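# Carry an unpowered 5.7 kg robot arm to another desk

## Task

Move the limp, unpowered spare robot arm (5.7 kg, joints swinging freely) from its desk onto the other desk. At the end it must rest motionless with nothing sticking out past any desk edge. No part of it may drop freely by more than a few centimetres at any moment, or the task fails. Finish by releasing it and backing the robot away. The robot must not topple or be left leaning, or the task fails.

## Robot and tools

ROBOT. A Rainbow Robotics RB-Y1 in simulation. The differential base has two drive wheels and two rear casters. It is 0.66 m long and 0.58 m wide, and its front edge sits 0.10 m ahead of the drive axle. It cannot move sideways. Above it is a torso whose leg folds at ankle, knee and hip, a chest that turns, a head with head_camera, and two 7-joint arms. Each arm ends in a parallel gripper and carries a wrist camera (left_wrist_camera, right_wrist_camera). Each arm is rated for 3 kg, so the 5.7 kg load will likely need both hands. Keep it near the body, because a heavy load far ahead of the drive wheels can tip the robot forward and nothing stops that.

FRAMES. Base frame: origin on the floor between the drive wheels, x forward, y left, z up. The chest, left_hand and right_hand poses are printed in this frame. A hand point lies midway between its finger pads; the fingers point along that hand's -z and close along its x. Printed hand positions can be off, more so at full reach. Odometry is the base frame as it was at scene start. It counts wheel rotation only, so wheel slip looks like travel. Heading runs from -3.142 to 3.142, positive to the left.

execute_actions. Arguments: "actions", a list holding zero or one action, and "cameras", a list of names from head_camera, left_wrist_camera, right_wrist_camera, all. Leaving cameras out, null or ["all"] returns every image; [] returns none. An empty actions list only reports state and images. An action may contain:
- "base": exactly one relative command, counted from where the base last reported itself. translate_m is a straight drive in metres, -3 to 3, positive forward. rotate_rad is a turn in place in radians, -3.2 to 3.2, positive counter-clockwise seen from above. A command needing over 8.667 s at its top speed is refused.
- "joints": a dictionary of joint name to absolute target, radians except grippers in metres. Ranges: torso_squat_rad 0 to 1.2 (larger lowers the level chest); torso_shift_rad -0.3 to 0.6 (positive pushes hips forward); torso_pitch_rad -0.2 to 1.4 (positive leans forward); torso_yaw_rad -1.5 to 1.5 (positive left); shoulder_pitch -2.356 to 2.356 (0 hangs, negative raises forward); left_shoulder_roll_rad 0 to 3.141 and right_shoulder_roll_rad -3.141 to 0 (lift outward); shoulder_yaw -2.094 to 2.094; elbow -2.617 to 0.01 (negative bends); forearm_roll -3.141 to 3.141; wrist_pitch -1.57 to 1.919 (negative tips hand forward); hand_roll -2.705 to 2.705; gripper_m 0 to 0.1 (gap between pads); head_pan_rad -0.523 to 0.523; head_tilt_rad -0.35 to 1.57 (positive looks down). Yaw, roll and pan signs are the same on both arms (positive = left / counter-clockwise). Joint tolerance for done is 0.02, grippers 0.004. Torso joints must also obey: squat+shift <= 1.52; squat-shift+pitch <= 1.57; shift+0.5pitch-0.4squat <= 0.7; shift+0.3pitch-0.5squat <= 0.39, otherwise they stop partway as off_target.
- "speeds": caps for this action, translate_m 0.05-0.4 m/s, rotate_rad 0.1-1.509 rad/s (the maxima are defaults).
- "min_time_s": 0.1-8, minimum duration of each arm and head motion.
Top speeds: arm joints 1 rad/s (wrist-end three 1.5), head 1.5, squat and pitch 0.3, shift 0.15, torso yaw 0.6, grippers 0.1 m/s. No action runs past 15 s. Any unknown key or out-of-range value rejects the whole call. Joints left out may keep pursuing older targets silently.

RESULTS. base_status and joint_status report each motion: done (for the base: wheels turned the full amount, slip included), off_target, limit_stop_at_<name>, contact_stop, time_out, stopped_with_arm, not_followed. A contact_stop, time_out or stopped_with_arm halts the whole group (torso, left arm, or right arm), which then holds in place. limit_stop_at_own_body means a self-collision guard stopped it before touching. "joint command not followed" with a cause line means an arm's targets were withheld; they may be retried on later actions. on_its_own lists uncommanded parts; "held at" is their target, not position. joint_positions, a pictures line naming images in order, and Motor temperatures per arm follow. MOTOR HOT appears at 65 °C; at 80 °C an OVER-TEMPERATURE FAULT brakes the arm. A torque fault freezes the robot for 10 s. After any reported stop, later calls in the same reply are skipped; resend targets afterwards. To recover, back the arm off first in its own action, then the torso; if both hands hold the object and the torso contact-stops on start with nothing in the way, resend every arm joint at its current reading, then the torso command.

GRIPPING. Command a gap at least 0.005 m under the object's width; off_target is then normal.

OTHER TOOLS. wait: seconds 0-10, nothing new commanded. zoom_image: camera plus region [x0, y0, x1, y1] in pixels of that camera's latest full image (origin top-left, at most 504 by 504); head images are 896x504, wrist images 644x364. read_manual: optional section "licences", moves nothing. finished_scene: scene = current scene number; final, reports success.

CAUTIONS. The base keeps driving into furniture, and a bent leg can stick out past its front and push the robot backward unseen. Never let the arms strike or squeeze each other. Avoid dropping the load or letting its limp links swing down, slams, hard pushes, and leaving the robot tilted. The simulation keeps running while you think, holding the last command.

Each tool is called after "Request:" by a JSON object that holds its "fn" and its "kwargs", one argument or row to a line.

## Session

I'll start by checking the robot's state and camera views.

Request:
{"fn": "execute_actions", "kwargs": {
  "actions": []
}}

Scene clock: 0.00 s.
Motor temperatures (°C, as the motors report them): left_arm=[28 30 28 32 32 31 31] | right_arm=[28 24 28 27 36 31 32]
base_odometry: x=+0.000 y=+0.000 heading=+0.000 (m, m, rad; odometry frame)
base_status: not commanded
joint_positions: torso_squat_rad=+0.350 torso_shift_rad=-0.001 torso_pitch_rad=+0.000 torso_yaw_rad=+0.001 left_shoulder_pitch_rad=+0.045 left_shoulder_roll_rad=+0.024 left_shoulder_yaw_rad=-0.021 left_elbow_rad=-0.131 left_forearm_roll_rad=+0.010 left_wrist_pitch_rad=-0.001 left_hand_roll_rad=+0.013 left_gripper_m=+0.101 right_shoulder_pitch_rad=+0.011 right_shoulder_roll_rad=-0.038 right_shoulder_yaw_rad=-0.029 right_elbow_rad=-0.275 right_forearm_roll_rad=-0.015 right_wrist_pitch_rad=-0.021 right_hand_roll_rad=+0.002 right_gripper_m=+0.100 head_pan_rad=+0.000 head_tilt_rad=+0.400
joint_status: not commanded
chest: x=-0.2288 y=-0.0006 z=+1.2474 quat_wxyz=(+1.000, +0.001, +0.000, +0.000) (m; base frame)
left_hand: x=-0.1974 y=+0.2380 z=+0.5635 quat_wxyz=(+0.999, +0.012, -0.045, +0.008) (m; base frame)
right_hand: x=-0.0983 y=-0.2532 z=+0.5752 quat_wxyz=(+0.989, -0.020, -0.143, -0.019) (m; base frame)
pictures: head_camera, left_wrist_camera, right_wrist_camera
Images, in order (width x height): head_camera 896x504, left_wrist_camera 644x364, right_wrist_camera 644x364.

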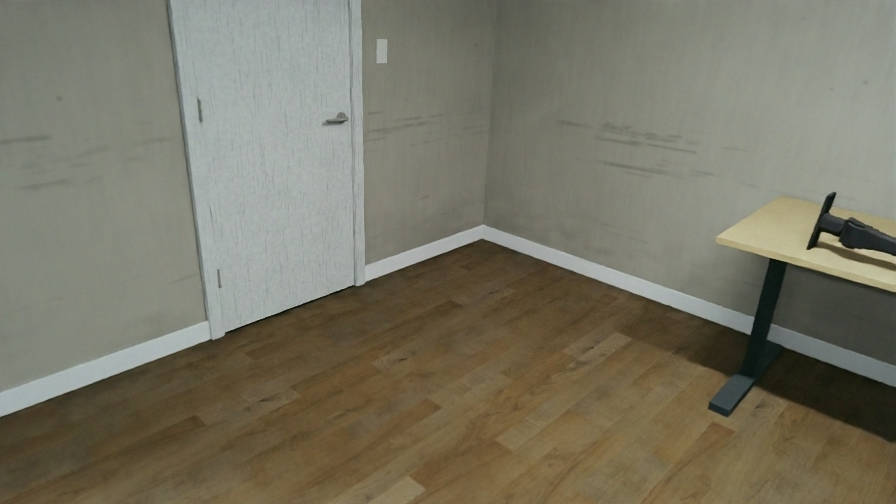

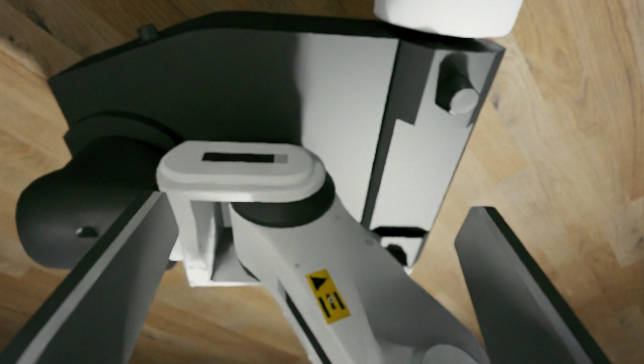

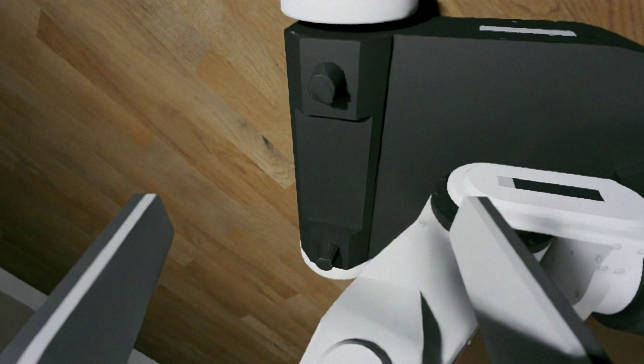

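Request:
{"fn": "execute_actions", "kwargs": {
  "actions": [
    {"joints": {"head_pan_rad": -0.52}}
  ],
  "cameras": ["head_camera"]
}}

Scene clock: 1.23 s.
Motor temperatures (°C, as the motors report them): left_arm=[28 30 28 32 32 31 31] | right_arm=[28 24 28 27 36 31 32]
base_odometry: x=+0.000 y=+0.000 heading=+0.000 (m, m, rad; odometry frame)
base_status: not commanded
joint_positions: torso_squat_rad=+0.350 torso_shift_rad=-0.001 torso_pitch_rad=+0.000 torso_yaw_rad=+0.001 left_shoulder_pitch_rad=+0.045 left_shoulder_roll_rad=+0.024 left_shoulder_yaw_rad=-0.021 left_elbow_rad=-0.131 left_forearm_roll_rad=+0.010 left_wrist_pitch_rad=-0.001 left_hand_roll_rad=+0.013 left_gripper_m=+0.101 right_shoulder_pitch_rad=+0.011 right_shoulder_roll_rad=-0.038 right_shoulder_yaw_rad=-0.029 right_elbow_rad=-0.275 right_forearm_roll_rad=-0.015 right_wrist_pitch_rad=-0.021 right_hand_roll_rad=+0.002 right_gripper_m=+0.100 head_pan_rad=-0.520 head_tilt_rad=+0.400
joint_status: all done
chest: x=-0.2288 y=-0.0006 z=+1.2474 quat_wxyz=(+1.000, +0.001, +0.000, +0.000) (m; base frame)
left_hand: x=-0.1974 y=+0.2380 z=+0.5635 quat_wxyz=(+0.999, +0.012, -0.045, +0.008) (m; base frame)
right_hand: x=-0.0983 y=-0.2532 z=+0.5752 quat_wxyz=(+0.989, -0.020, -0.143, -0.019) (m; base frame)
pictures: head_camera
camera_calibration (this result's frames):
head_camera: T_world_to_cam=[[-0.501184, -0.863509, 0.0562723, -0.190679], [-0.362711, 0.150588, -0.919654, 1.31658], [0.785656, -0.481326, -0.388676, 0.667637], [0, 0, 0, 1]] pos_world=[-0.142561, -0.0415621, 1.48102]
Images, in order (width x height): head_camera 896x504.

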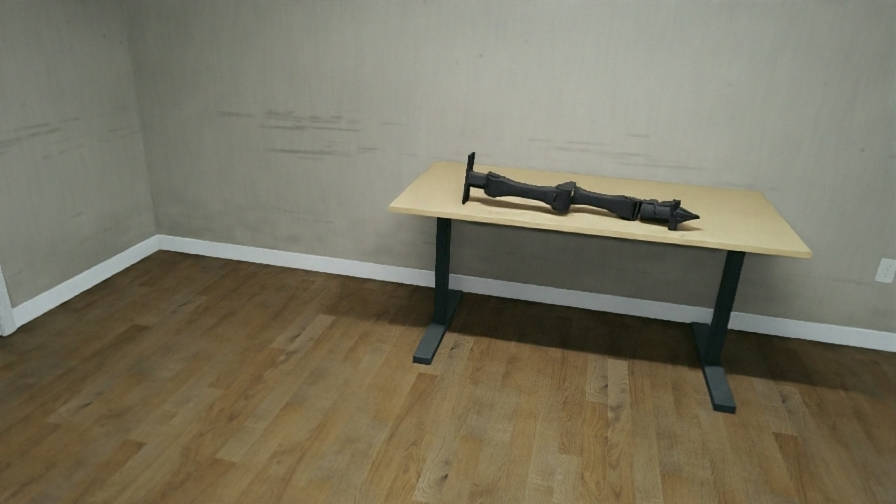

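Request:
{"fn": "zoom_image", "kwargs": {
  "camera": "head_camera",
  "region": [380, 130, 820, 280]
}}

Region (380, 130, 820, 280) of head_camera's 896x504 image, scaled by 1.145, with more detail than that image has; it fills the top 172 rows of this view, and the rest is white.

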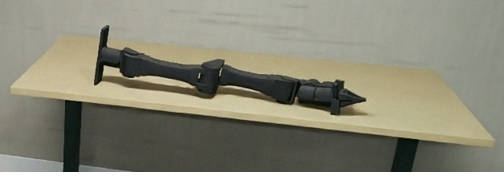

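Request:
{"fn": "execute_actions", "kwargs": {
  "actions": [
    {"base": {"rotate_rad": -0.83}, "joints": {"head_pan_rad": -0.52, "head_tilt_rad": 0.3, "torso_yaw_rad": -0.7}}
  ],
  "cameras": ["head_camera"]
}}

Scene clock: 7.40 s.
Motor temperatures (°C, as the motors report them): left_arm=[28 30 28 32 32 31 31] | right_arm=[28 24 28 27 36 32 32]
base_odometry: x=+0.000 y=+0.000 heading=-0.829 (m, m, rad; odometry frame)
base_status: done
joint_positions: torso_squat_rad=+0.350 torso_shift_rad=-0.001 torso_pitch_rad=+0.000 torso_yaw_rad=-0.700 left_shoulder_pitch_rad=+0.045 left_shoulder_roll_rad=+0.024 left_shoulder_yaw_rad=-0.021 left_elbow_rad=-0.131 left_forearm_roll_rad=+0.010 left_wrist_pitch_rad=-0.001 left_hand_roll_rad=+0.013 left_gripper_m=+0.101 right_shoulder_pitch_rad=+0.011 right_shoulder_roll_rad=-0.038 right_shoulder_yaw_rad=-0.029 right_elbow_rad=-0.275 right_forearm_roll_rad=-0.015 right_wrist_pitch_rad=-0.021 right_hand_roll_rad=+0.002 right_gripper_m=+0.100 head_pan_rad=-0.520 head_tilt_rad=+0.300
joint_status: all done
chest: x=-0.2288 y=-0.0006 z=+1.2474 quat_wxyz=(+0.939, +0.001, +0.000, -0.343) (m; base frame)
left_hand: x=-0.0513 y=+0.1619 z=+0.5635 quat_wxyz=(+0.941, -0.004, -0.046, -0.335) (m; base frame)
right_hand: x=-0.2925 y=-0.2774 z=+0.5751 quat_wxyz=(+0.923, -0.068, -0.127, -0.358) (m; base frame)
pictures: head_camera
camera_calibration (this result's frames):
head_camera: T_world_to_cam=[[-0.941822, -0.331467, 0.0556825, -0.290154], [-0.148482, 0.261688, -0.953663, 1.41313], [0.301536, -0.906449, -0.29568, 0.421246], [0, 0, 0, 1]] pos_world=[-0.19047, -0.0841382, 1.48836]
Images, in order (width x height): head_camera 896x504.

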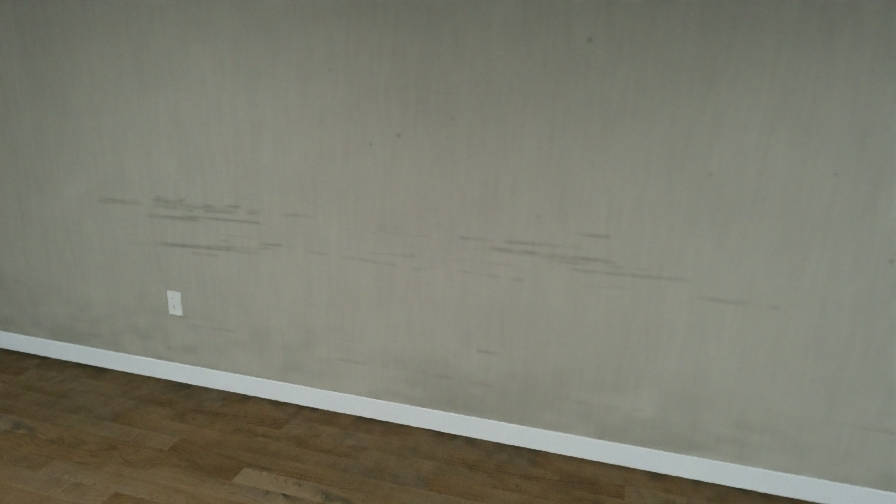

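Request:
{"fn": "execute_actions", "kwargs": {
  "actions": [
    {"base": {"translate_m": 1.45}, "joints": {"head_pan_rad": 0.1, "head_tilt_rad": 0.7, "torso_yaw_rad": 0.0, "left_wrist_pitch_rad": 1.75, "left_hand_roll_rad": 1.57, "left_forearm_roll_rad": -0.6, "left_elbow_rad": -0.02, "right_wrist_pitch_rad": 1.75, "right_hand_roll_rad": -1.57, "right_forearm_roll_rad": 0.6, "right_elbow_rad": -0.02, "left_shoulder_roll_rad": 0.1, "right_shoulder_roll_rad": -0.1}, "min_time_s": 3}
  ]
}}

Scene clock: 15.10 s.
Motor temperatures (°C, as the motors report them): left_arm=[28 30 28 32 32 31 31] | right_arm=[28 24 28 27 36 32 32]
base_odometry: x=+0.978 y=-1.070 heading=-0.830 (m, m, rad; odometry frame)
base_status: done
joint_positions: torso_squat_rad=+0.350 torso_shift_rad=-0.001 torso_pitch_rad=+0.000 torso_yaw_rad=+0.000 left_shoulder_pitch_rad=+0.045 left_shoulder_roll_rad=+0.100 left_shoulder_yaw_rad=-0.021 left_elbow_rad=-0.020 left_forearm_roll_rad=-0.600 left_wrist_pitch_rad=+1.750 left_hand_roll_rad=+1.570 left_gripper_m=+0.101 right_shoulder_pitch_rad=+0.011 right_shoulder_roll_rad=-0.100 right_shoulder_yaw_rad=-0.029 right_elbow_rad=-0.020 right_forearm_roll_rad=+0.600 right_wrist_pitch_rad=+1.750 right_hand_roll_rad=-1.570 right_gripper_m=+0.100 head_pan_rad=+0.100 head_tilt_rad=+0.700
joint_status: all done
chest: x=-0.2288 y=-0.0006 z=+1.2474 quat_wxyz=(+1.000, +0.001, +0.000, +0.000) (m; base frame)
left_hand: x=-0.4319 y=+0.3975 z=+0.8564 quat_wxyz=(+0.529, +0.711, +0.347, +0.306) (m; base frame)
right_hand: x=-0.4206 y=-0.3909 z=+0.8483 quat_wxyz=(+0.530, -0.699, +0.350, -0.329) (m; base frame)
pictures: head_camera, left_wrist_camera, right_wrist_camera
camera_calibration (this result's frames):
head_camera: T_world_to_cam=[[0.110104, -0.992352, 0.0558011, -0.0636664], [-0.635481, -0.113454, -0.763735, 1.03427], [0.764225, 0.04863, -0.643113, 1.0319], [0, 0, 0, 1]] pos_world=[-0.12433, 0.00398192, 1.45709]
left_wrist_camera: T_world_to_cam=[[0.557777, 0.823229, 0.105724, -0.177112], [0.400744, -0.155569, -0.902885, 1.04225], [-0.726834, 0.545978, -0.416678, -0.0874182], [0, 0, 0, 1]] pos_world=[-0.382423, 0.355674, 0.923328]
right_wrist_camera: T_world_to_cam=[[-0.531174, 0.84489, -0.0633654, 0.158908], [0.414127, 0.193656, -0.88938, 1.0335], [-0.739157, -0.498657, -0.452757, -0.0348131], [0, 0, 0, 1]] pos_world=[-0.369327, -0.351763, 0.913486]
Images, in order (width x height): head_camera 896x504, left_wrist_camera 644x364, right_wrist_camera 644x364.

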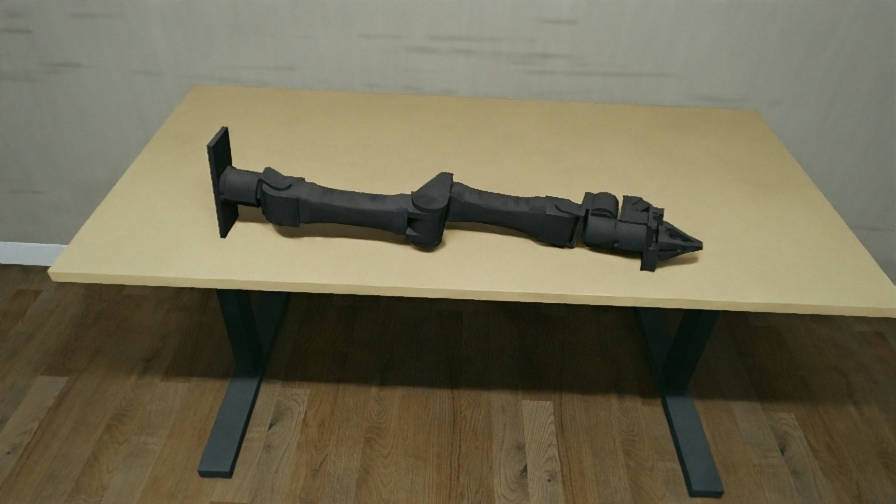

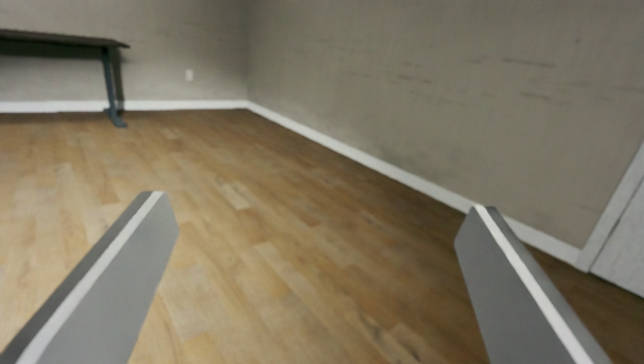

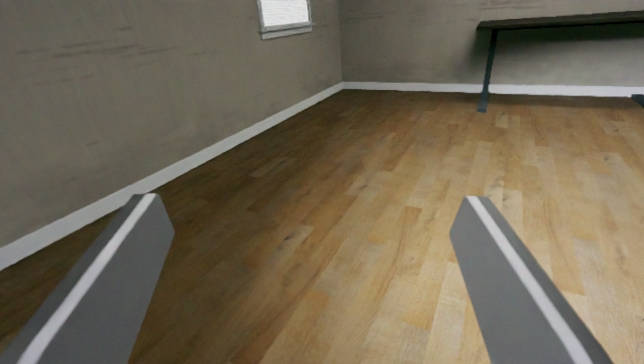

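Request:
{"fn": "zoom_image", "kwargs": {
  "camera": "head_camera",
  "region": [190, 110, 470, 280]
}}

Request:
{"fn": "zoom_image", "kwargs": {
  "camera": "head_camera",
  "region": [400, 150, 720, 290]
}}

Region (190, 110, 470, 280) of head_camera's 896x504 image, scaled by 1.800, with more detail than that image has; it fills the top 306 rows of this view, and the rest is white.

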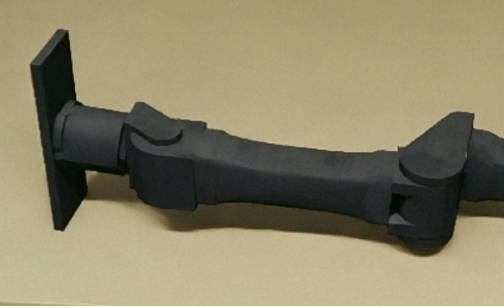

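Region (400, 150, 720, 290) of head_camera's 896x504 image, scaled by 1.575, with more detail than that image has; it fills the top 220 rows of this view, and the rest is white.

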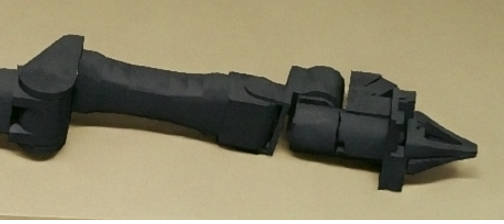

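Request:
{"fn": "zoom_image", "kwargs": {
  "camera": "right_wrist_camera",
  "region": [444, 0, 644, 130]
}}

Request:
{"fn": "zoom_image", "kwargs": {
  "camera": "left_wrist_camera",
  "region": [0, 10, 200, 140]
}}

Request:
{"fn": "zoom_image", "kwargs": {
  "camera": "head_camera",
  "region": [540, 175, 720, 285]
}}

Region (444, 0, 644, 130) of right_wrist_camera's 644x364 image, scaled by 2.520, with more detail than that image has; it fills the top 328 rows of this view, and the rest is white.

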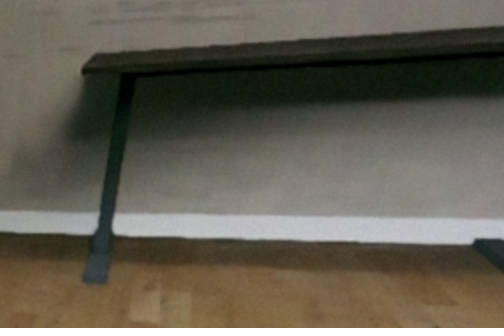

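Region (0, 10, 200, 140) of left_wrist_camera's 644x364 image, scaled by 2.520, with more detail than that image has; it fills the top 328 rows of this view, and the rest is white.

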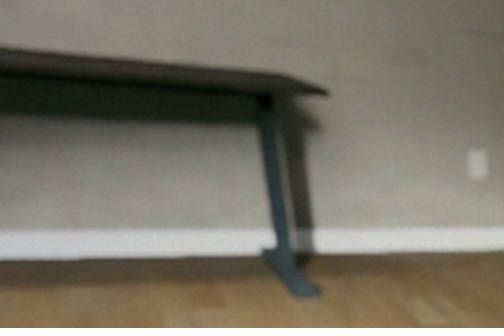

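Region (540, 175, 720, 285) of head_camera's 896x504 image, scaled by 2.800, with more detail than that image has.

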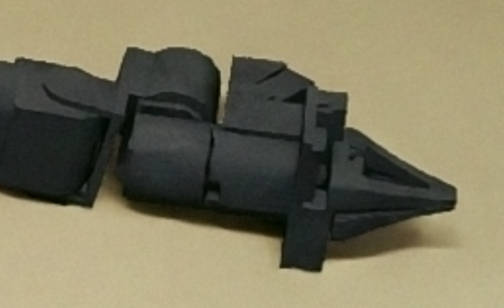

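Request:
{"fn": "execute_actions", "kwargs": {
  "actions": [
    {"base": {"rotate_rad": 0.05}, "joints": {"head_pan_rad": 0.0, "head_tilt_rad": 0.85, "torso_squat_rad": 0.55, "left_shoulder_pitch_rad": -0.614, "left_shoulder_roll_rad": 0.171, "left_shoulder_yaw_rad": 0.354, "left_elbow_rad": -1.4345, "left_forearm_roll_rad": 0.0, "left_wrist_pitch_rad": 1.9, "left_hand_roll_rad": -0.189, "right_shoulder_pitch_rad": 0.1115, "right_shoulder_roll_rad": -0.1476, "right_shoulder_yaw_rad": 0.0224, "right_elbow_rad": -1.2564, "right_forearm_roll_rad": 0.1017, "right_wrist_pitch_rad": -0.2521, "right_hand_roll_rad": -0.2427, "right_gripper_m": 0.085}}
  ],
  "cameras": []
}}

Request:
{"fn": "execute_actions", "kwargs": {
  "actions": [
    {"base": {"translate_m": 0.34}}
  ]
}}

Scene clock: 48.63 s.
Motor temperatures (°C, as the motors report them): left_arm=[28 30 28 32 32 31 31] | right_arm=[28 24 28 27 36 32 32]
base_odometry: x=+0.978 y=-1.070 heading=-0.782 (m, m, rad; odometry frame)
base_status: done
joint_positions: torso_squat_rad=+0.550 torso_shift_rad=-0.001 torso_pitch_rad=-0.001 torso_yaw_rad=+0.000 left_shoulder_pitch_rad=-0.614 left_shoulder_roll_rad=+0.171 left_shoulder_yaw_rad=+0.354 left_elbow_rad=-1.435 left_forearm_roll_rad=+0.000 left_wrist_pitch_rad=+1.900 left_hand_roll_rad=-0.189 left_gripper_m=+0.101 right_shoulder_pitch_rad=+0.111 right_shoulder_roll_rad=-0.147 right_shoulder_yaw_rad=+0.022 right_elbow_rad=-1.256 right_forearm_roll_rad=+0.102 right_wrist_pitch_rad=-0.252 right_hand_roll_rad=-0.243 right_gripper_m=+0.085 head_pan_rad=+0.000 head_tilt_rad=+0.850
joint_status: all done
chest: x=-0.2288 y=-0.0006 z=+1.1867 quat_wxyz=(+1.000, +0.001, +0.000, +0.000) (m; base frame)
left_hand: x=+0.2239 y=+0.3062 z=+0.9226 quat_wxyz=(+0.997, +0.015, -0.074, +0.000) (m; base frame)
right_hand: x=+0.2199 y=-0.2802 z=+0.8198 quat_wxyz=(+0.766, +0.000, -0.643, -0.001) (m; base frame)
pictures: none
No camera images: the call's "cameras" was empty. Leave "cameras" out to get every camera's image.

Scene clock: 51.00 s.
Motor temperatures (°C, as the motors report them): left_arm=[28 30 28 32 32 31 31] | right_arm=[28 24 28 27 36 32 32]
base_odometry: x=+1.220 y=-1.310 heading=-0.782 (m, m, rad; odometry frame)
base_status: done
joint_positions: torso_squat_rad=+0.550 torso_shift_rad=-0.001 torso_pitch_rad=+0.000 torso_yaw_rad=+0.000 left_shoulder_pitch_rad=-0.614 left_shoulder_roll_rad=+0.171 left_shoulder_yaw_rad=+0.354 left_elbow_rad=-1.435 left_forearm_roll_rad=+0.000 left_wrist_pitch_rad=+1.900 left_hand_roll_rad=-0.189 left_gripper_m=+0.101 right_shoulder_pitch_rad=+0.111 right_shoulder_roll_rad=-0.147 right_shoulder_yaw_rad=+0.022 right_elbow_rad=-1.256 right_forearm_roll_rad=+0.102 right_wrist_pitch_rad=-0.252 right_hand_roll_rad=-0.243 right_gripper_m=+0.085 head_pan_rad=+0.000 head_tilt_rad=+0.850
joint_status: not commanded
chest: x=-0.2287 y=-0.0006 z=+1.1867 quat_wxyz=(+1.000, +0.001, +0.000, +0.000) (m; base frame)
left_hand: x=+0.2239 y=+0.3062 z=+0.9225 quat_wxyz=(+0.997, +0.015, -0.074, +0.000) (m; base frame)
right_hand: x=+0.2199 y=-0.2802 z=+0.8197 quat_wxyz=(+0.766, +0.000, -0.643, -0.001) (m; base frame)
pictures: head_camera, left_wrist_camera, right_wrist_camera
camera_calibration (this result's frames):
head_camera: T_world_to_cam=[[0.0189409, -0.998387, 0.0535157, -0.0759675], [-0.750573, -0.0495593, -0.658927, 0.818818], [0.660517, -0.0276868, -0.750301, 1.11997], [0, 0, 0, 1]] pos_world=[-0.12374, -0.0042565, 1.38392]
left_wrist_camera: T_world_to_cam=[[0.991778, 0.0306548, 0.124241, -0.346276], [-0.0518939, -0.791123, 0.609452, -0.274223], [0.116973, -0.610888, -0.783028, 0.969876], [0, 0, 0, 1]] pos_world=[0.21575, 0.386157, 0.969587]
right_wrist_camera: T_world_to_cam=[[-0.176963, -0.0248385, -0.983904, 0.836747], [-0.63313, 0.768258, 0.0944787, 0.306133], [0.753545, 0.639659, -0.151679, 0.224831], [0, 0, 0, 1]] pos_world=[0.172475, -0.35822, 0.828458]
Images, in order (width x height): head_camera 896x504, left_wrist_camera 644x364, right_wrist_camera 644x364.

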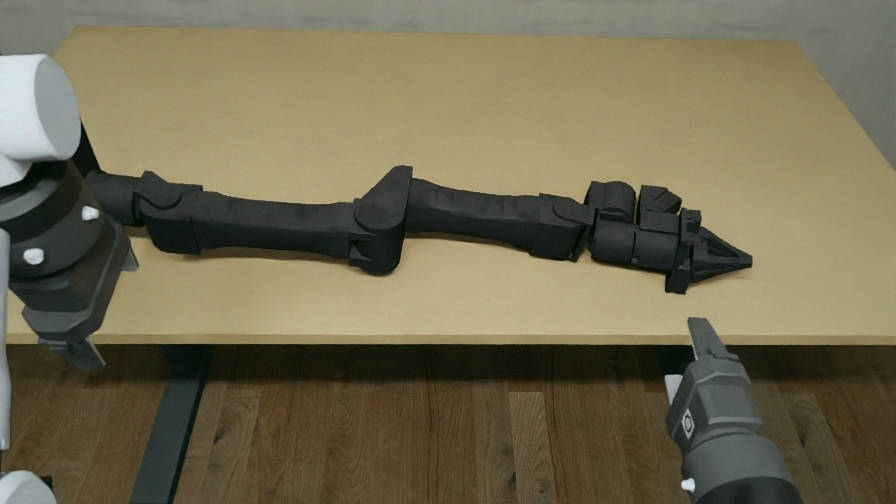

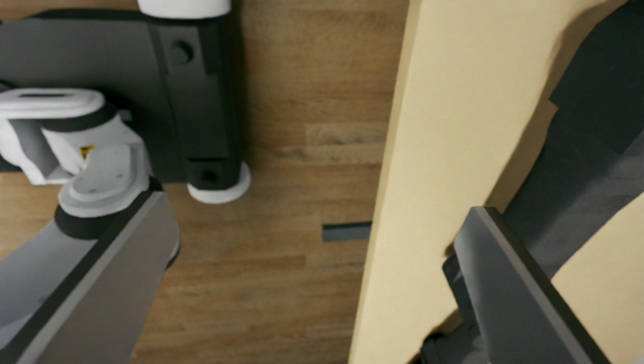

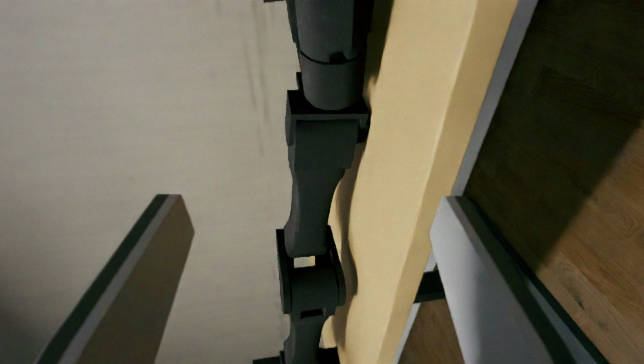

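Request:
{"fn": "zoom_image", "kwargs": {
  "camera": "right_wrist_camera",
  "region": [230, 0, 530, 200]
}}

Request:
{"fn": "zoom_image", "kwargs": {
  "camera": "head_camera",
  "region": [520, 160, 780, 360]
}}

Request:
{"fn": "zoom_image", "kwargs": {
  "camera": "head_camera",
  "region": [60, 100, 320, 300]
}}

Region (230, 0, 530, 200) of right_wrist_camera's 644x364 image, scaled by 1.680, with more detail than that image has.

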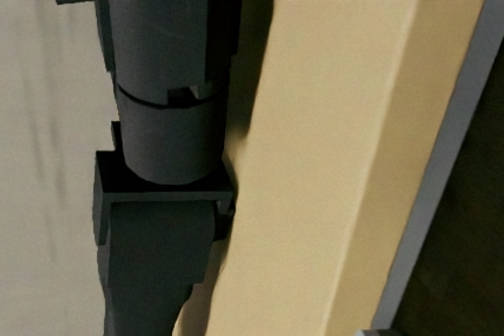

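Region (520, 160, 780, 360) of head_camera's 896x504 image, scaled by 1.938, with more detail than that image has; it fills the top 388 rows of this view, and the rest is white.

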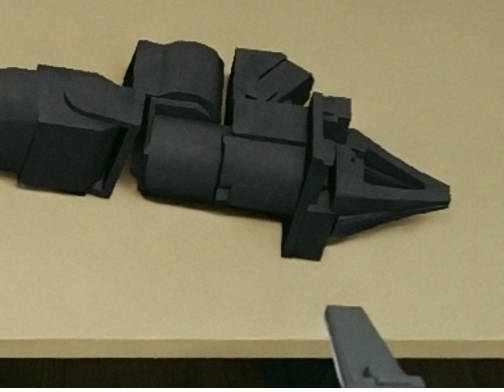

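Region (60, 100, 320, 300) of head_camera's 896x504 image, scaled by 1.938, with more detail than that image has; it fills the top 388 rows of this view, and the rest is white.

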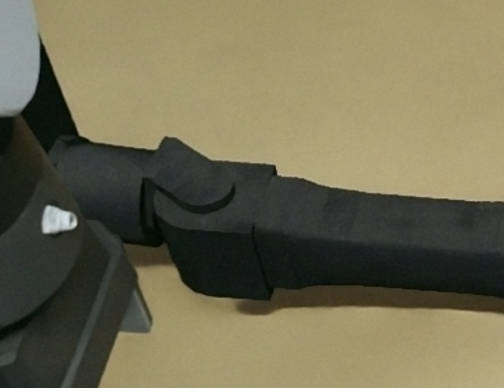

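Request:
{"fn": "execute_actions", "kwargs": {
  "actions": [
    {"base": {"translate_m": 0.035}, "joints": {"right_shoulder_pitch_rad": -0.0287, "right_shoulder_roll_rad": -0.1126, "right_shoulder_yaw_rad": -0.0067, "right_elbow_rad": -1.0734, "right_forearm_roll_rad": 0.0901, "right_wrist_pitch_rad": -0.2624, "right_hand_roll_rad": -0.1972, "right_gripper_m": 0.1, "head_tilt_rad": 0.95}}
  ]
}}

Scene clock: 68.73 s.
Motor temperatures (°C, as the motors report them): left_arm=[29 30 28 32 32 31 31] | right_arm=[28 24 28 27 36 32 32]
base_odometry: x=+1.245 y=-1.334 heading=-0.781 (m, m, rad; odometry frame)
base_status: done
joint_positions: torso_squat_rad=+0.550 torso_shift_rad=-0.001 torso_pitch_rad=+0.000 torso_yaw_rad=+0.000 left_shoulder_pitch_rad=-0.614 left_shoulder_roll_rad=+0.171 left_shoulder_yaw_rad=+0.354 left_elbow_rad=-1.435 left_forearm_roll_rad=+0.000 left_wrist_pitch_rad=+1.900 left_hand_roll_rad=-0.189 left_gripper_m=+0.101 right_shoulder_pitch_rad=-0.029 right_shoulder_roll_rad=-0.113 right_shoulder_yaw_rad=-0.006 right_elbow_rad=-1.073 right_forearm_roll_rad=+0.090 right_wrist_pitch_rad=-0.262 right_hand_roll_rad=-0.197 right_gripper_m=+0.099 head_pan_rad=+0.000 head_tilt_rad=+0.950
joint_status: all done
chest: x=-0.2287 y=-0.0006 z=+1.1867 quat_wxyz=(+1.000, +0.001, +0.000, +0.000) (m; base frame)
left_hand: x=+0.2239 y=+0.3062 z=+0.9225 quat_wxyz=(+0.997, +0.015, -0.074, +0.000) (m; base frame)
right_hand: x=+0.2500 y=-0.2671 z=+0.8029 quat_wxyz=(+0.777, +0.000, -0.629, +0.000) (m; base frame)
pictures: head_camera, left_wrist_camera, right_wrist_camera
camera_calibration (this result's frames):
head_camera: T_world_to_cam=[[0.0243059, -0.998384, 0.0513672, -0.071871], [-0.81258, -0.0496612, -0.58073, 0.697544], [0.582343, -0.0276248, -0.812474, 1.19003], [0, 0, 0, 1]] pos_world=[-0.124449, -0.00423957, 1.37565]
left_wrist_camera: T_world_to_cam=[[0.991776, 0.0307009, 0.124249, -0.34629], [-0.0518676, -0.791095, 0.60949, -0.274264], [0.117004, -0.610922, -0.782997, 0.969862], [0, 0, 0, 1]] pos_world=[0.215739, 0.386173, 0.969586]
right_wrist_camera: T_world_to_cam=[[-0.211054, -0.0253464, -0.977146, 0.828789], [-0.629974, 0.767881, 0.11615, 0.298421], [0.747388, 0.640091, -0.178032, 0.214041], [0, 0, 0, 1]] pos_world=[0.202945, -0.345151, 0.813292]
Images, in order (width x height): head_camera 896x504, left_wrist_camera 644x364, right_wrist_camera 644x364.

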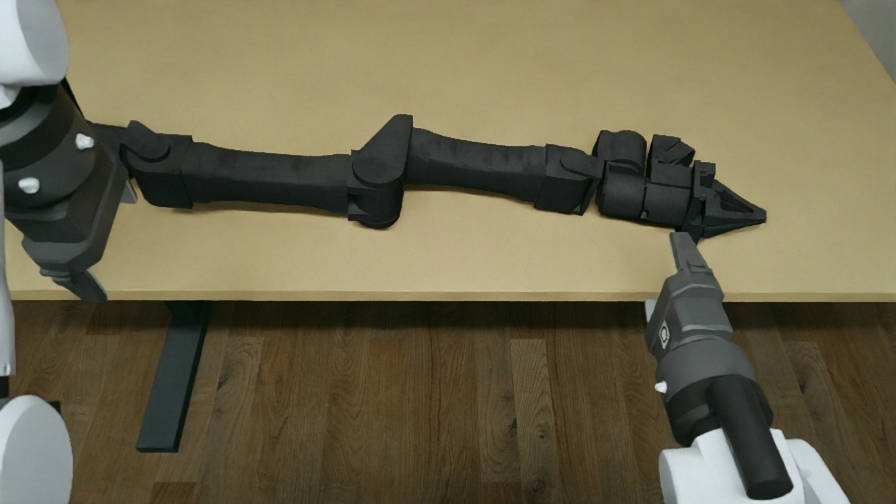

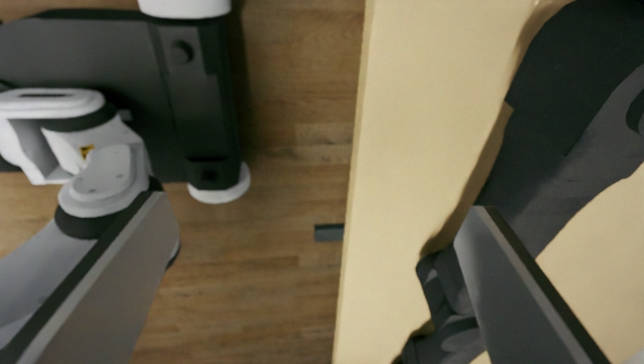

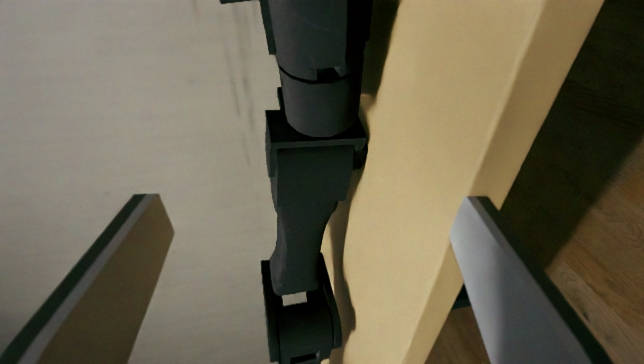

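Request:
{"fn": "zoom_image", "kwargs": {
  "camera": "right_wrist_camera",
  "region": [380, 0, 644, 264]
}}

Request:
{"fn": "zoom_image", "kwargs": {
  "camera": "right_wrist_camera",
  "region": [200, 0, 440, 200]
}}

Region (380, 0, 644, 264) of right_wrist_camera's 644x364 image, scaled by 1.909, with more detail than that image has.

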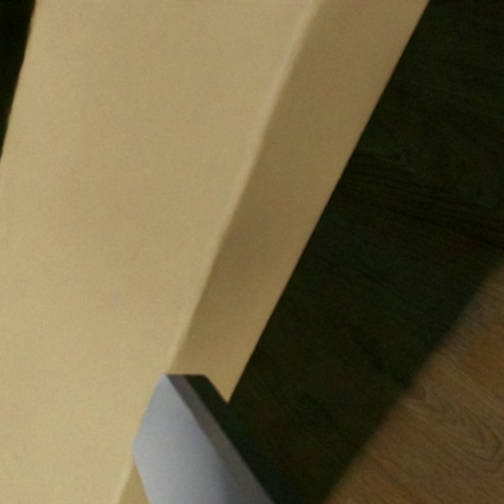

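Region (200, 0, 440, 200) of right_wrist_camera's 644x364 image, scaled by 2.100, with more detail than that image has.

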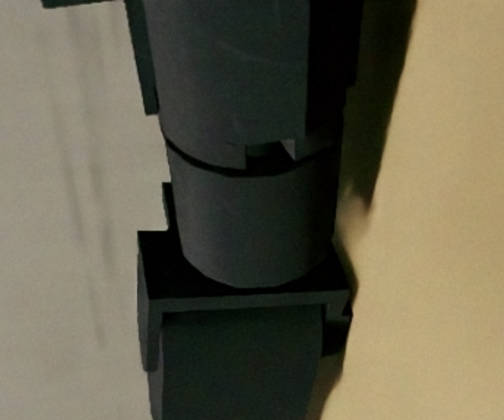

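Request:
{"fn": "execute_actions", "kwargs": {
  "actions": [
    {"base": {"translate_m": 0.085}, "joints": {"left_shoulder_pitch_rad": -0.66}, "speeds": {"translate_m": 0.1}}
  ]
}}

Scene clock: 72.47 s.
Motor temperatures (°C, as the motors report them): left_arm=[29 30 28 32 32 31 31] | right_arm=[28 24 28 27 36 32 32]
base_odometry: x=+1.305 y=-1.394 heading=-0.781 (m, m, rad; odometry frame)
base_status: done
joint_positions: torso_squat_rad=+0.550 torso_shift_rad=-0.001 torso_pitch_rad=+0.000 torso_yaw_rad=+0.000 left_shoulder_pitch_rad=-0.660 left_shoulder_roll_rad=+0.171 left_shoulder_yaw_rad=+0.354 left_elbow_rad=-1.435 left_forearm_roll_rad=+0.000 left_wrist_pitch_rad=+1.900 left_hand_roll_rad=-0.189 left_gripper_m=+0.101 right_shoulder_pitch_rad=-0.029 right_shoulder_roll_rad=-0.113 right_shoulder_yaw_rad=-0.006 right_elbow_rad=-1.073 right_forearm_roll_rad=+0.090 right_wrist_pitch_rad=-0.262 right_hand_roll_rad=-0.197 right_gripper_m=+0.099 head_pan_rad=+0.000 head_tilt_rad=+0.950
joint_status: all done
chest: x=-0.2287 y=-0.0006 z=+1.1867 quat_wxyz=(+1.000, +0.001, +0.000, +0.000) (m; base frame)
left_hand: x=+0.2396 y=+0.2990 z=+0.9423 quat_wxyz=(+0.995, +0.014, -0.096, -0.008) (m; base frame)
right_hand: x=+0.2499 y=-0.2671 z=+0.8028 quat_wxyz=(+0.777, +0.000, -0.629, +0.000) (m; base frame)
pictures: head_camera, left_wrist_camera, right_wrist_camera
camera_calibration (this result's frames):
head_camera: T_world_to_cam=[[0.0242888, -0.998385, 0.0513546, -0.0718658], [-0.812608, -0.0496387, -0.580693, 0.697517], [0.582305, -0.0276267, -0.812501, 1.19004], [0, 0, 0, 1]] pos_world=[-0.124414, -0.00424889, 1.37564]
left_wrist_camera: T_world_to_cam=[[0.985865, 0.0151335, 0.166854, -0.398241], [-0.090509, -0.789972, 0.606426, -0.279473], [0.140988, -0.612956, -0.777436, 0.968748], [0, 0, 0, 1]] pos_world=[0.230735, 0.379051, 0.989068]
right_wrist_camera: T_world_to_cam=[[-0.211219, -0.0253103, -0.977111, 0.828729], [-0.629901, 0.767923, 0.116272, 0.298329], [0.747403, 0.640042, -0.178143, 0.214141], [0, 0, 0, 1]] pos_world=[0.202911, -0.345178, 0.813221]
Images, in order (width x height): head_camera 896x504, left_wrist_camera 644x364, right_wrist_camera 644x364.

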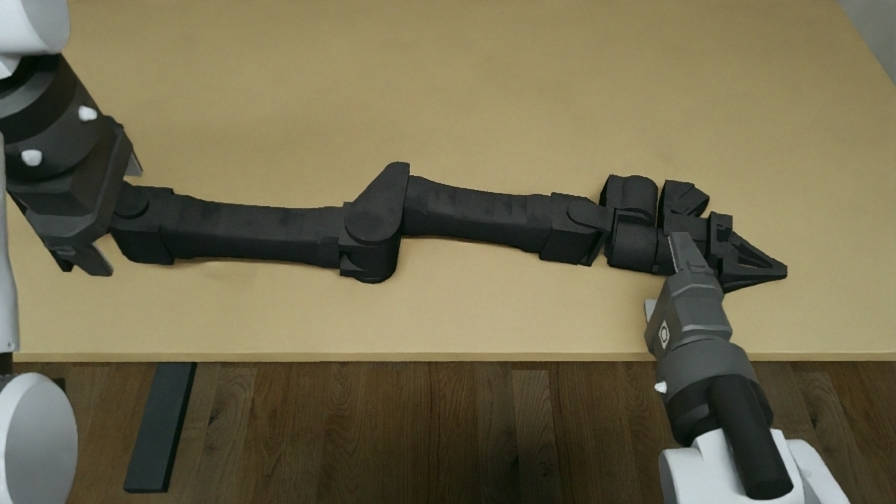

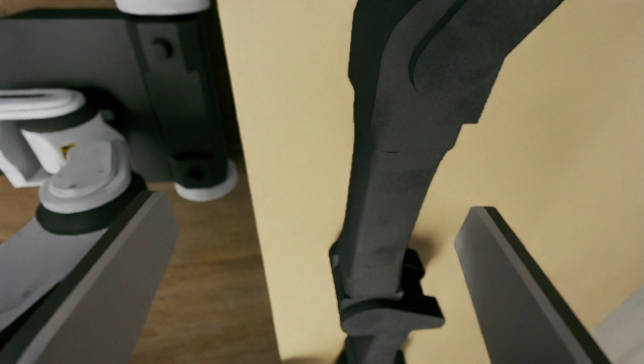

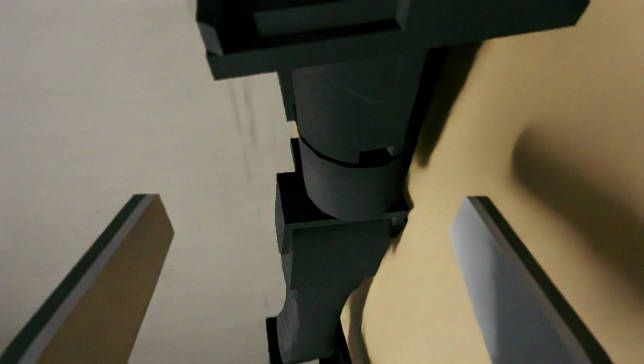

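Request:
{"fn": "zoom_image", "kwargs": {
  "camera": "right_wrist_camera",
  "region": [180, 0, 620, 300]
}}

Region (180, 0, 620, 300) of right_wrist_camera's 644x364 image, scaled by 1.145, with more detail than that image has; it fills the top 344 rows of this view, and the rest is white.

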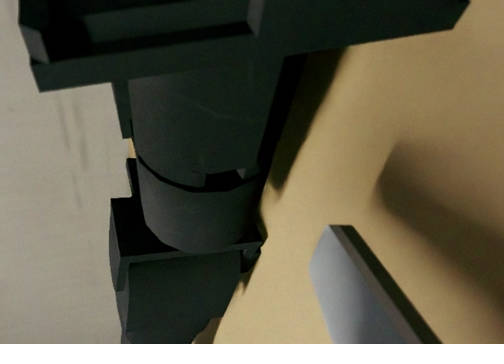

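Request:
{"fn": "zoom_image", "kwargs": {
  "camera": "right_wrist_camera",
  "region": [270, 90, 510, 260]
}}

Region (270, 90, 510, 260) of right_wrist_camera's 644x364 image, scaled by 2.100, with more detail than that image has; it fills the top 357 rows of this view, and the rest is white.

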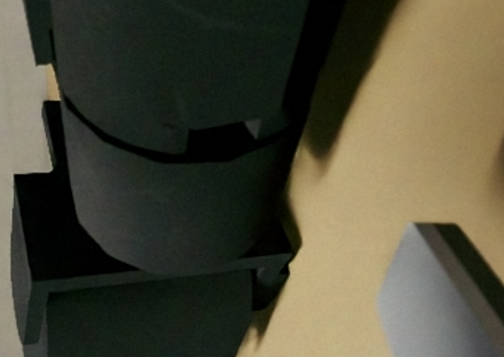

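Request:
{"fn": "execute_actions", "kwargs": {
  "actions": [
    {"joints": {"right_shoulder_pitch_rad": -0.0627, "right_shoulder_roll_rad": -0.0925, "right_shoulder_yaw_rad": -0.0159, "right_elbow_rad": -0.9807, "right_forearm_roll_rad": 0.0605, "right_wrist_pitch_rad": -0.3215, "right_hand_roll_rad": -0.1475}, "min_time_s": 0.8}
  ],
  "cameras": ["right_wrist_camera"]
}}

Scene clock: 78.80 s.
Motor temperatures (°C, as the motors report them): left_arm=[29 30 28 32 32 31 31] | right_arm=[28 24 28 27 36 32 32]
base_odometry: x=+1.305 y=-1.394 heading=-0.781 (m, m, rad; odometry frame)
base_status: not commanded
joint_positions: torso_squat_rad=+0.550 torso_shift_rad=-0.001 torso_pitch_rad=+0.000 torso_yaw_rad=+0.000 left_shoulder_pitch_rad=-0.660 left_shoulder_roll_rad=+0.171 left_shoulder_yaw_rad=+0.354 left_elbow_rad=-1.435 left_forearm_roll_rad=+0.000 left_wrist_pitch_rad=+1.900 left_hand_roll_rad=-0.189 left_gripper_m=+0.101 right_shoulder_pitch_rad=-0.062 right_shoulder_roll_rad=-0.093 right_shoulder_yaw_rad=-0.016 right_elbow_rad=-0.981 right_forearm_roll_rad=+0.061 right_wrist_pitch_rad=-0.321 right_hand_roll_rad=-0.148 right_gripper_m=+0.099 head_pan_rad=+0.000 head_tilt_rad=+0.950
joint_status: all done
chest: x=-0.2287 y=-0.0006 z=+1.1867 quat_wxyz=(+1.000, +0.001, +0.000, +0.000) (m; base frame)
left_hand: x=+0.2396 y=+0.2990 z=+0.9424 quat_wxyz=(+0.995, +0.014, -0.096, -0.008) (m; base frame)
right_hand: x=+0.2498 y=-0.2597 z=+0.7907 quat_wxyz=(+0.777, +0.000, -0.629, +0.000) (m; base frame)
pictures: right_wrist_camera
camera_calibration (this result's frames):
right_wrist_camera: T_world_to_cam=[[-0.211413, -0.0254537, -0.977065, 0.817059], [-0.629835, 0.767976, 0.116274, 0.29395], [0.747403, 0.639972, -0.178392, 0.207515], [0, 0, 0, 1]] pos_world=[0.202779, -0.337753, 0.801161]
Images, in order (width x height): right_wrist_camera 644x364.

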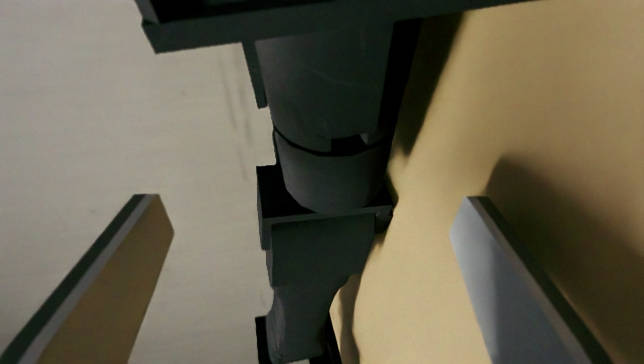

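Request:
{"fn": "zoom_image", "kwargs": {
  "camera": "right_wrist_camera",
  "region": [250, 70, 550, 270]
}}

Region (250, 70, 550, 270) of right_wrist_camera's 644x364 image, scaled by 1.680, with more detail than that image has.

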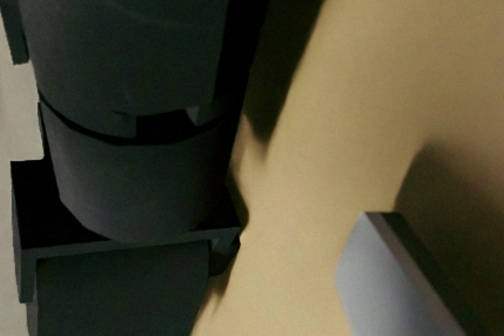

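Request:
{"fn": "execute_actions", "kwargs": {
  "actions": [
    {"base": {"translate_m": 0.03}, "joints": {"torso_squat_rad": 0.567}, "speeds": {"translate_m": 0.06}}
  ],
  "cameras": ["right_wrist_camera"]
}}

Scene clock: 81.27 s.
Motor temperatures (°C, as the motors report them): left_arm=[29 30 28 32 32 31 31] | right_arm=[28 24 28 27 36 32 32]
base_odometry: x=+1.326 y=-1.415 heading=-0.781 (m, m, rad; odometry frame)
base_status: done
joint_positions: torso_squat_rad=+0.567 torso_shift_rad=-0.001 torso_pitch_rad=+0.000 torso_yaw_rad=+0.000 left_shoulder_pitch_rad=-0.660 left_shoulder_roll_rad=+0.171 left_shoulder_yaw_rad=+0.354 left_elbow_rad=-1.435 left_forearm_roll_rad=+0.000 left_wrist_pitch_rad=+1.900 left_hand_roll_rad=-0.189 left_gripper_m=+0.101 right_shoulder_pitch_rad=-0.063 right_shoulder_roll_rad=-0.093 right_shoulder_yaw_rad=-0.016 right_elbow_rad=-0.981 right_forearm_roll_rad=+0.061 right_wrist_pitch_rad=-0.321 right_hand_roll_rad=-0.148 right_gripper_m=+0.099 head_pan_rad=+0.000 head_tilt_rad=+0.950
joint_status: all done
chest: x=-0.2287 y=-0.0006 z=+1.1804 quat_wxyz=(+1.000, +0.001, +0.000, +0.000) (m; base frame)
left_hand: x=+0.2396 y=+0.2990 z=+0.9361 quat_wxyz=(+0.995, +0.014, -0.096, -0.008) (m; base frame)
right_hand: x=+0.2499 y=-0.2597 z=+0.7845 quat_wxyz=(+0.777, +0.000, -0.629, +0.000) (m; base frame)
pictures: right_wrist_camera
camera_calibration (this result's frames):
right_wrist_camera: T_world_to_cam=[[-0.211213, -0.0254318, -0.977109, 0.810999], [-0.629892, 0.767946, 0.11617, 0.294789], [0.747413, 0.640009, -0.178219, 0.206187], [0, 0, 0, 1]] pos_world=[0.202871, -0.337719, 0.794935]
Images, in order (width x height): right_wrist_camera 644x364.

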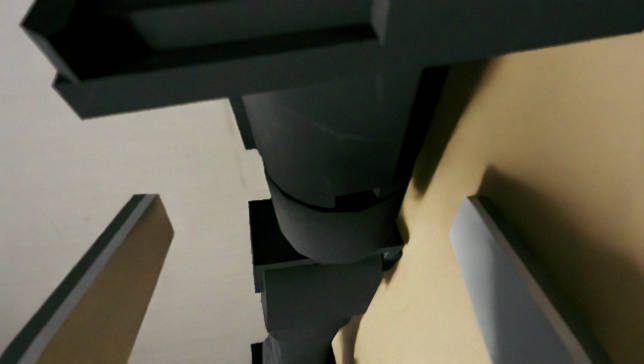

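Request:
{"fn": "execute_actions", "kwargs": {
  "actions": [
    {"base": {"translate_m": 0.045}, "joints": {"head_tilt_rad": 1.0}, "speeds": {"translate_m": 0.05}}
  ]
}}

Scene clock: 84.17 s.
Motor temperatures (°C, as the motors report them): left_arm=[29 30 28 33 32 31 31] | right_arm=[28 24 28 27 36 32 32]
base_odometry: x=+1.358 y=-1.447 heading=-0.780 (m, m, rad; odometry frame)
base_status: done
joint_positions: torso_squat_rad=+0.567 torso_shift_rad=-0.001 torso_pitch_rad=+0.000 torso_yaw_rad=+0.000 left_shoulder_pitch_rad=-0.660 left_shoulder_roll_rad=+0.171 left_shoulder_yaw_rad=+0.354 left_elbow_rad=-1.435 left_forearm_roll_rad=+0.000 left_wrist_pitch_rad=+1.900 left_hand_roll_rad=-0.189 left_gripper_m=+0.101 right_shoulder_pitch_rad=-0.063 right_shoulder_roll_rad=-0.093 right_shoulder_yaw_rad=-0.016 right_elbow_rad=-0.981 right_forearm_roll_rad=+0.061 right_wrist_pitch_rad=-0.321 right_hand_roll_rad=-0.148 right_gripper_m=+0.099 head_pan_rad=+0.000 head_tilt_rad=+1.000
joint_status: all done
chest: x=-0.2287 y=-0.0006 z=+1.1804 quat_wxyz=(+1.000, +0.001, +0.000, +0.000) (m; base frame)
left_hand: x=+0.2396 y=+0.2990 z=+0.9361 quat_wxyz=(+0.995, +0.014, -0.096, -0.008) (m; base frame)
right_hand: x=+0.2499 y=-0.2596 z=+0.7845 quat_wxyz=(+0.777, +0.000, -0.629, +0.000) (m; base frame)
pictures: head_camera, left_wrist_camera, right_wrist_camera
camera_calibration (this result's frames):
head_camera: T_world_to_cam=[[0.0268779, -0.998384, 0.0500784, -0.069241], [-0.840577, -0.049686, -0.539408, 0.631045], [0.541025, -0.0275966, -0.840554, 1.21513], [0, 0, 0, 1]] pos_world=[-0.125111, -0.0042415, 1.36524]
left_wrist_camera: T_world_to_cam=[[0.985854, 0.0151185, 0.166925, -0.397253], [-0.090565, -0.789967, 0.606423, -0.275662], [0.141033, -0.612962, -0.777423, 0.96385], [0, 0, 0, 1]] pos_world=[0.230733, 0.379046, 0.982798]
right_wrist_camera: T_world_to_cam=[[-0.211169, -0.0254297, -0.977119, 0.811022], [-0.629908, 0.767936, 0.116146, 0.294815], [0.747411, 0.640021, -0.178182, 0.206142], [0, 0, 0, 1]] pos_world=[0.202896, -0.33771, 0.794954]
Images, in order (width x height): head_camera 896x504, left_wrist_camera 644x364, right_wrist_camera 644x364.

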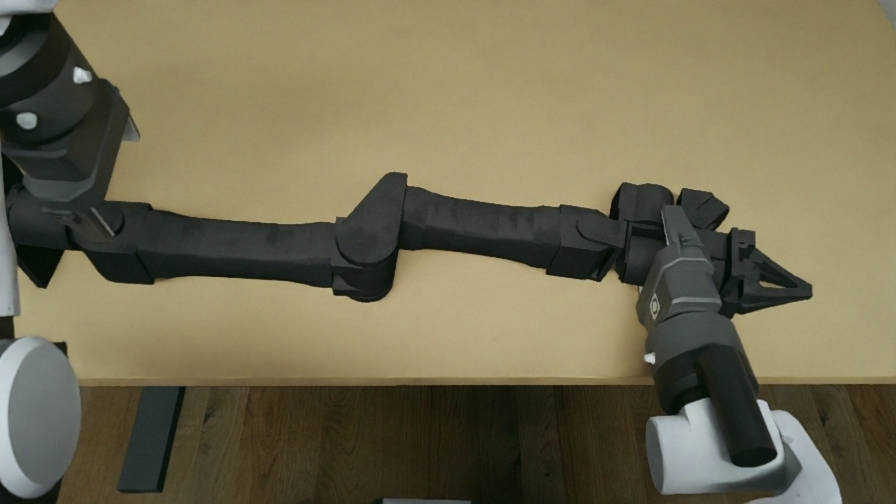

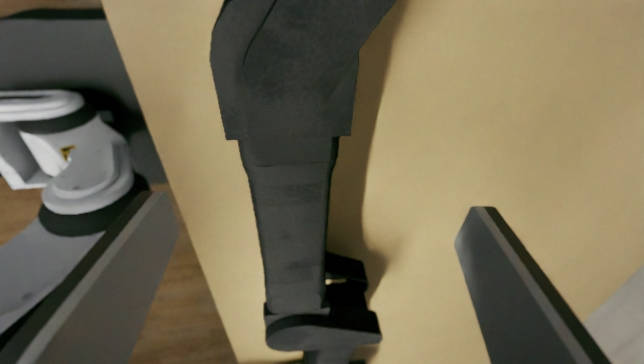

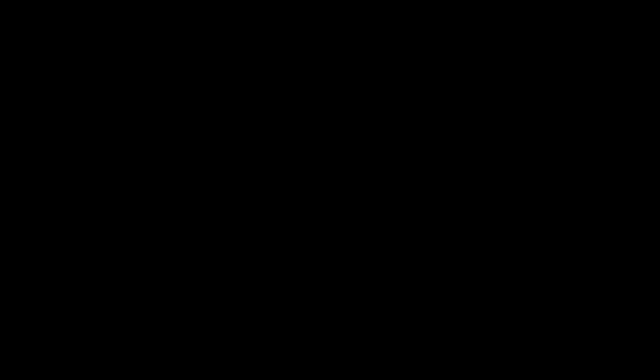

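Request:
{"fn": "zoom_image", "kwargs": {
  "camera": "head_camera",
  "region": [540, 160, 830, 390]
}}

Request:
{"fn": "zoom_image", "kwargs": {
  "camera": "left_wrist_camera",
  "region": [170, 0, 430, 200]
}}

Region (540, 160, 830, 390) of head_camera's 896x504 image, scaled by 1.738, with more detail than that image has; it fills the top 400 rows of this view, and the rest is white.

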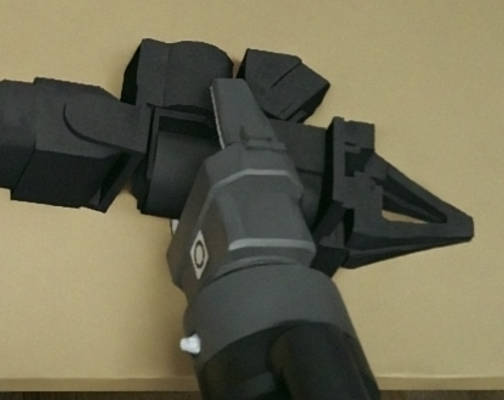

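Region (170, 0, 430, 200) of left_wrist_camera's 644x364 image, scaled by 1.938, with more detail than that image has; it fills the top 388 rows of this view, and the rest is white.

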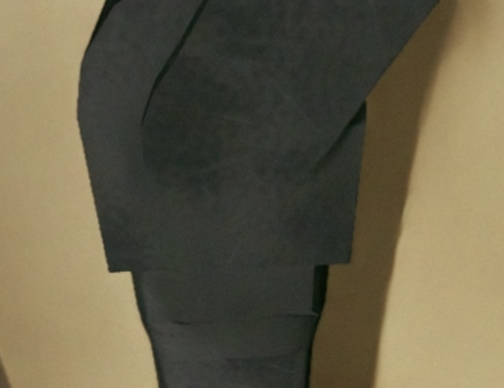

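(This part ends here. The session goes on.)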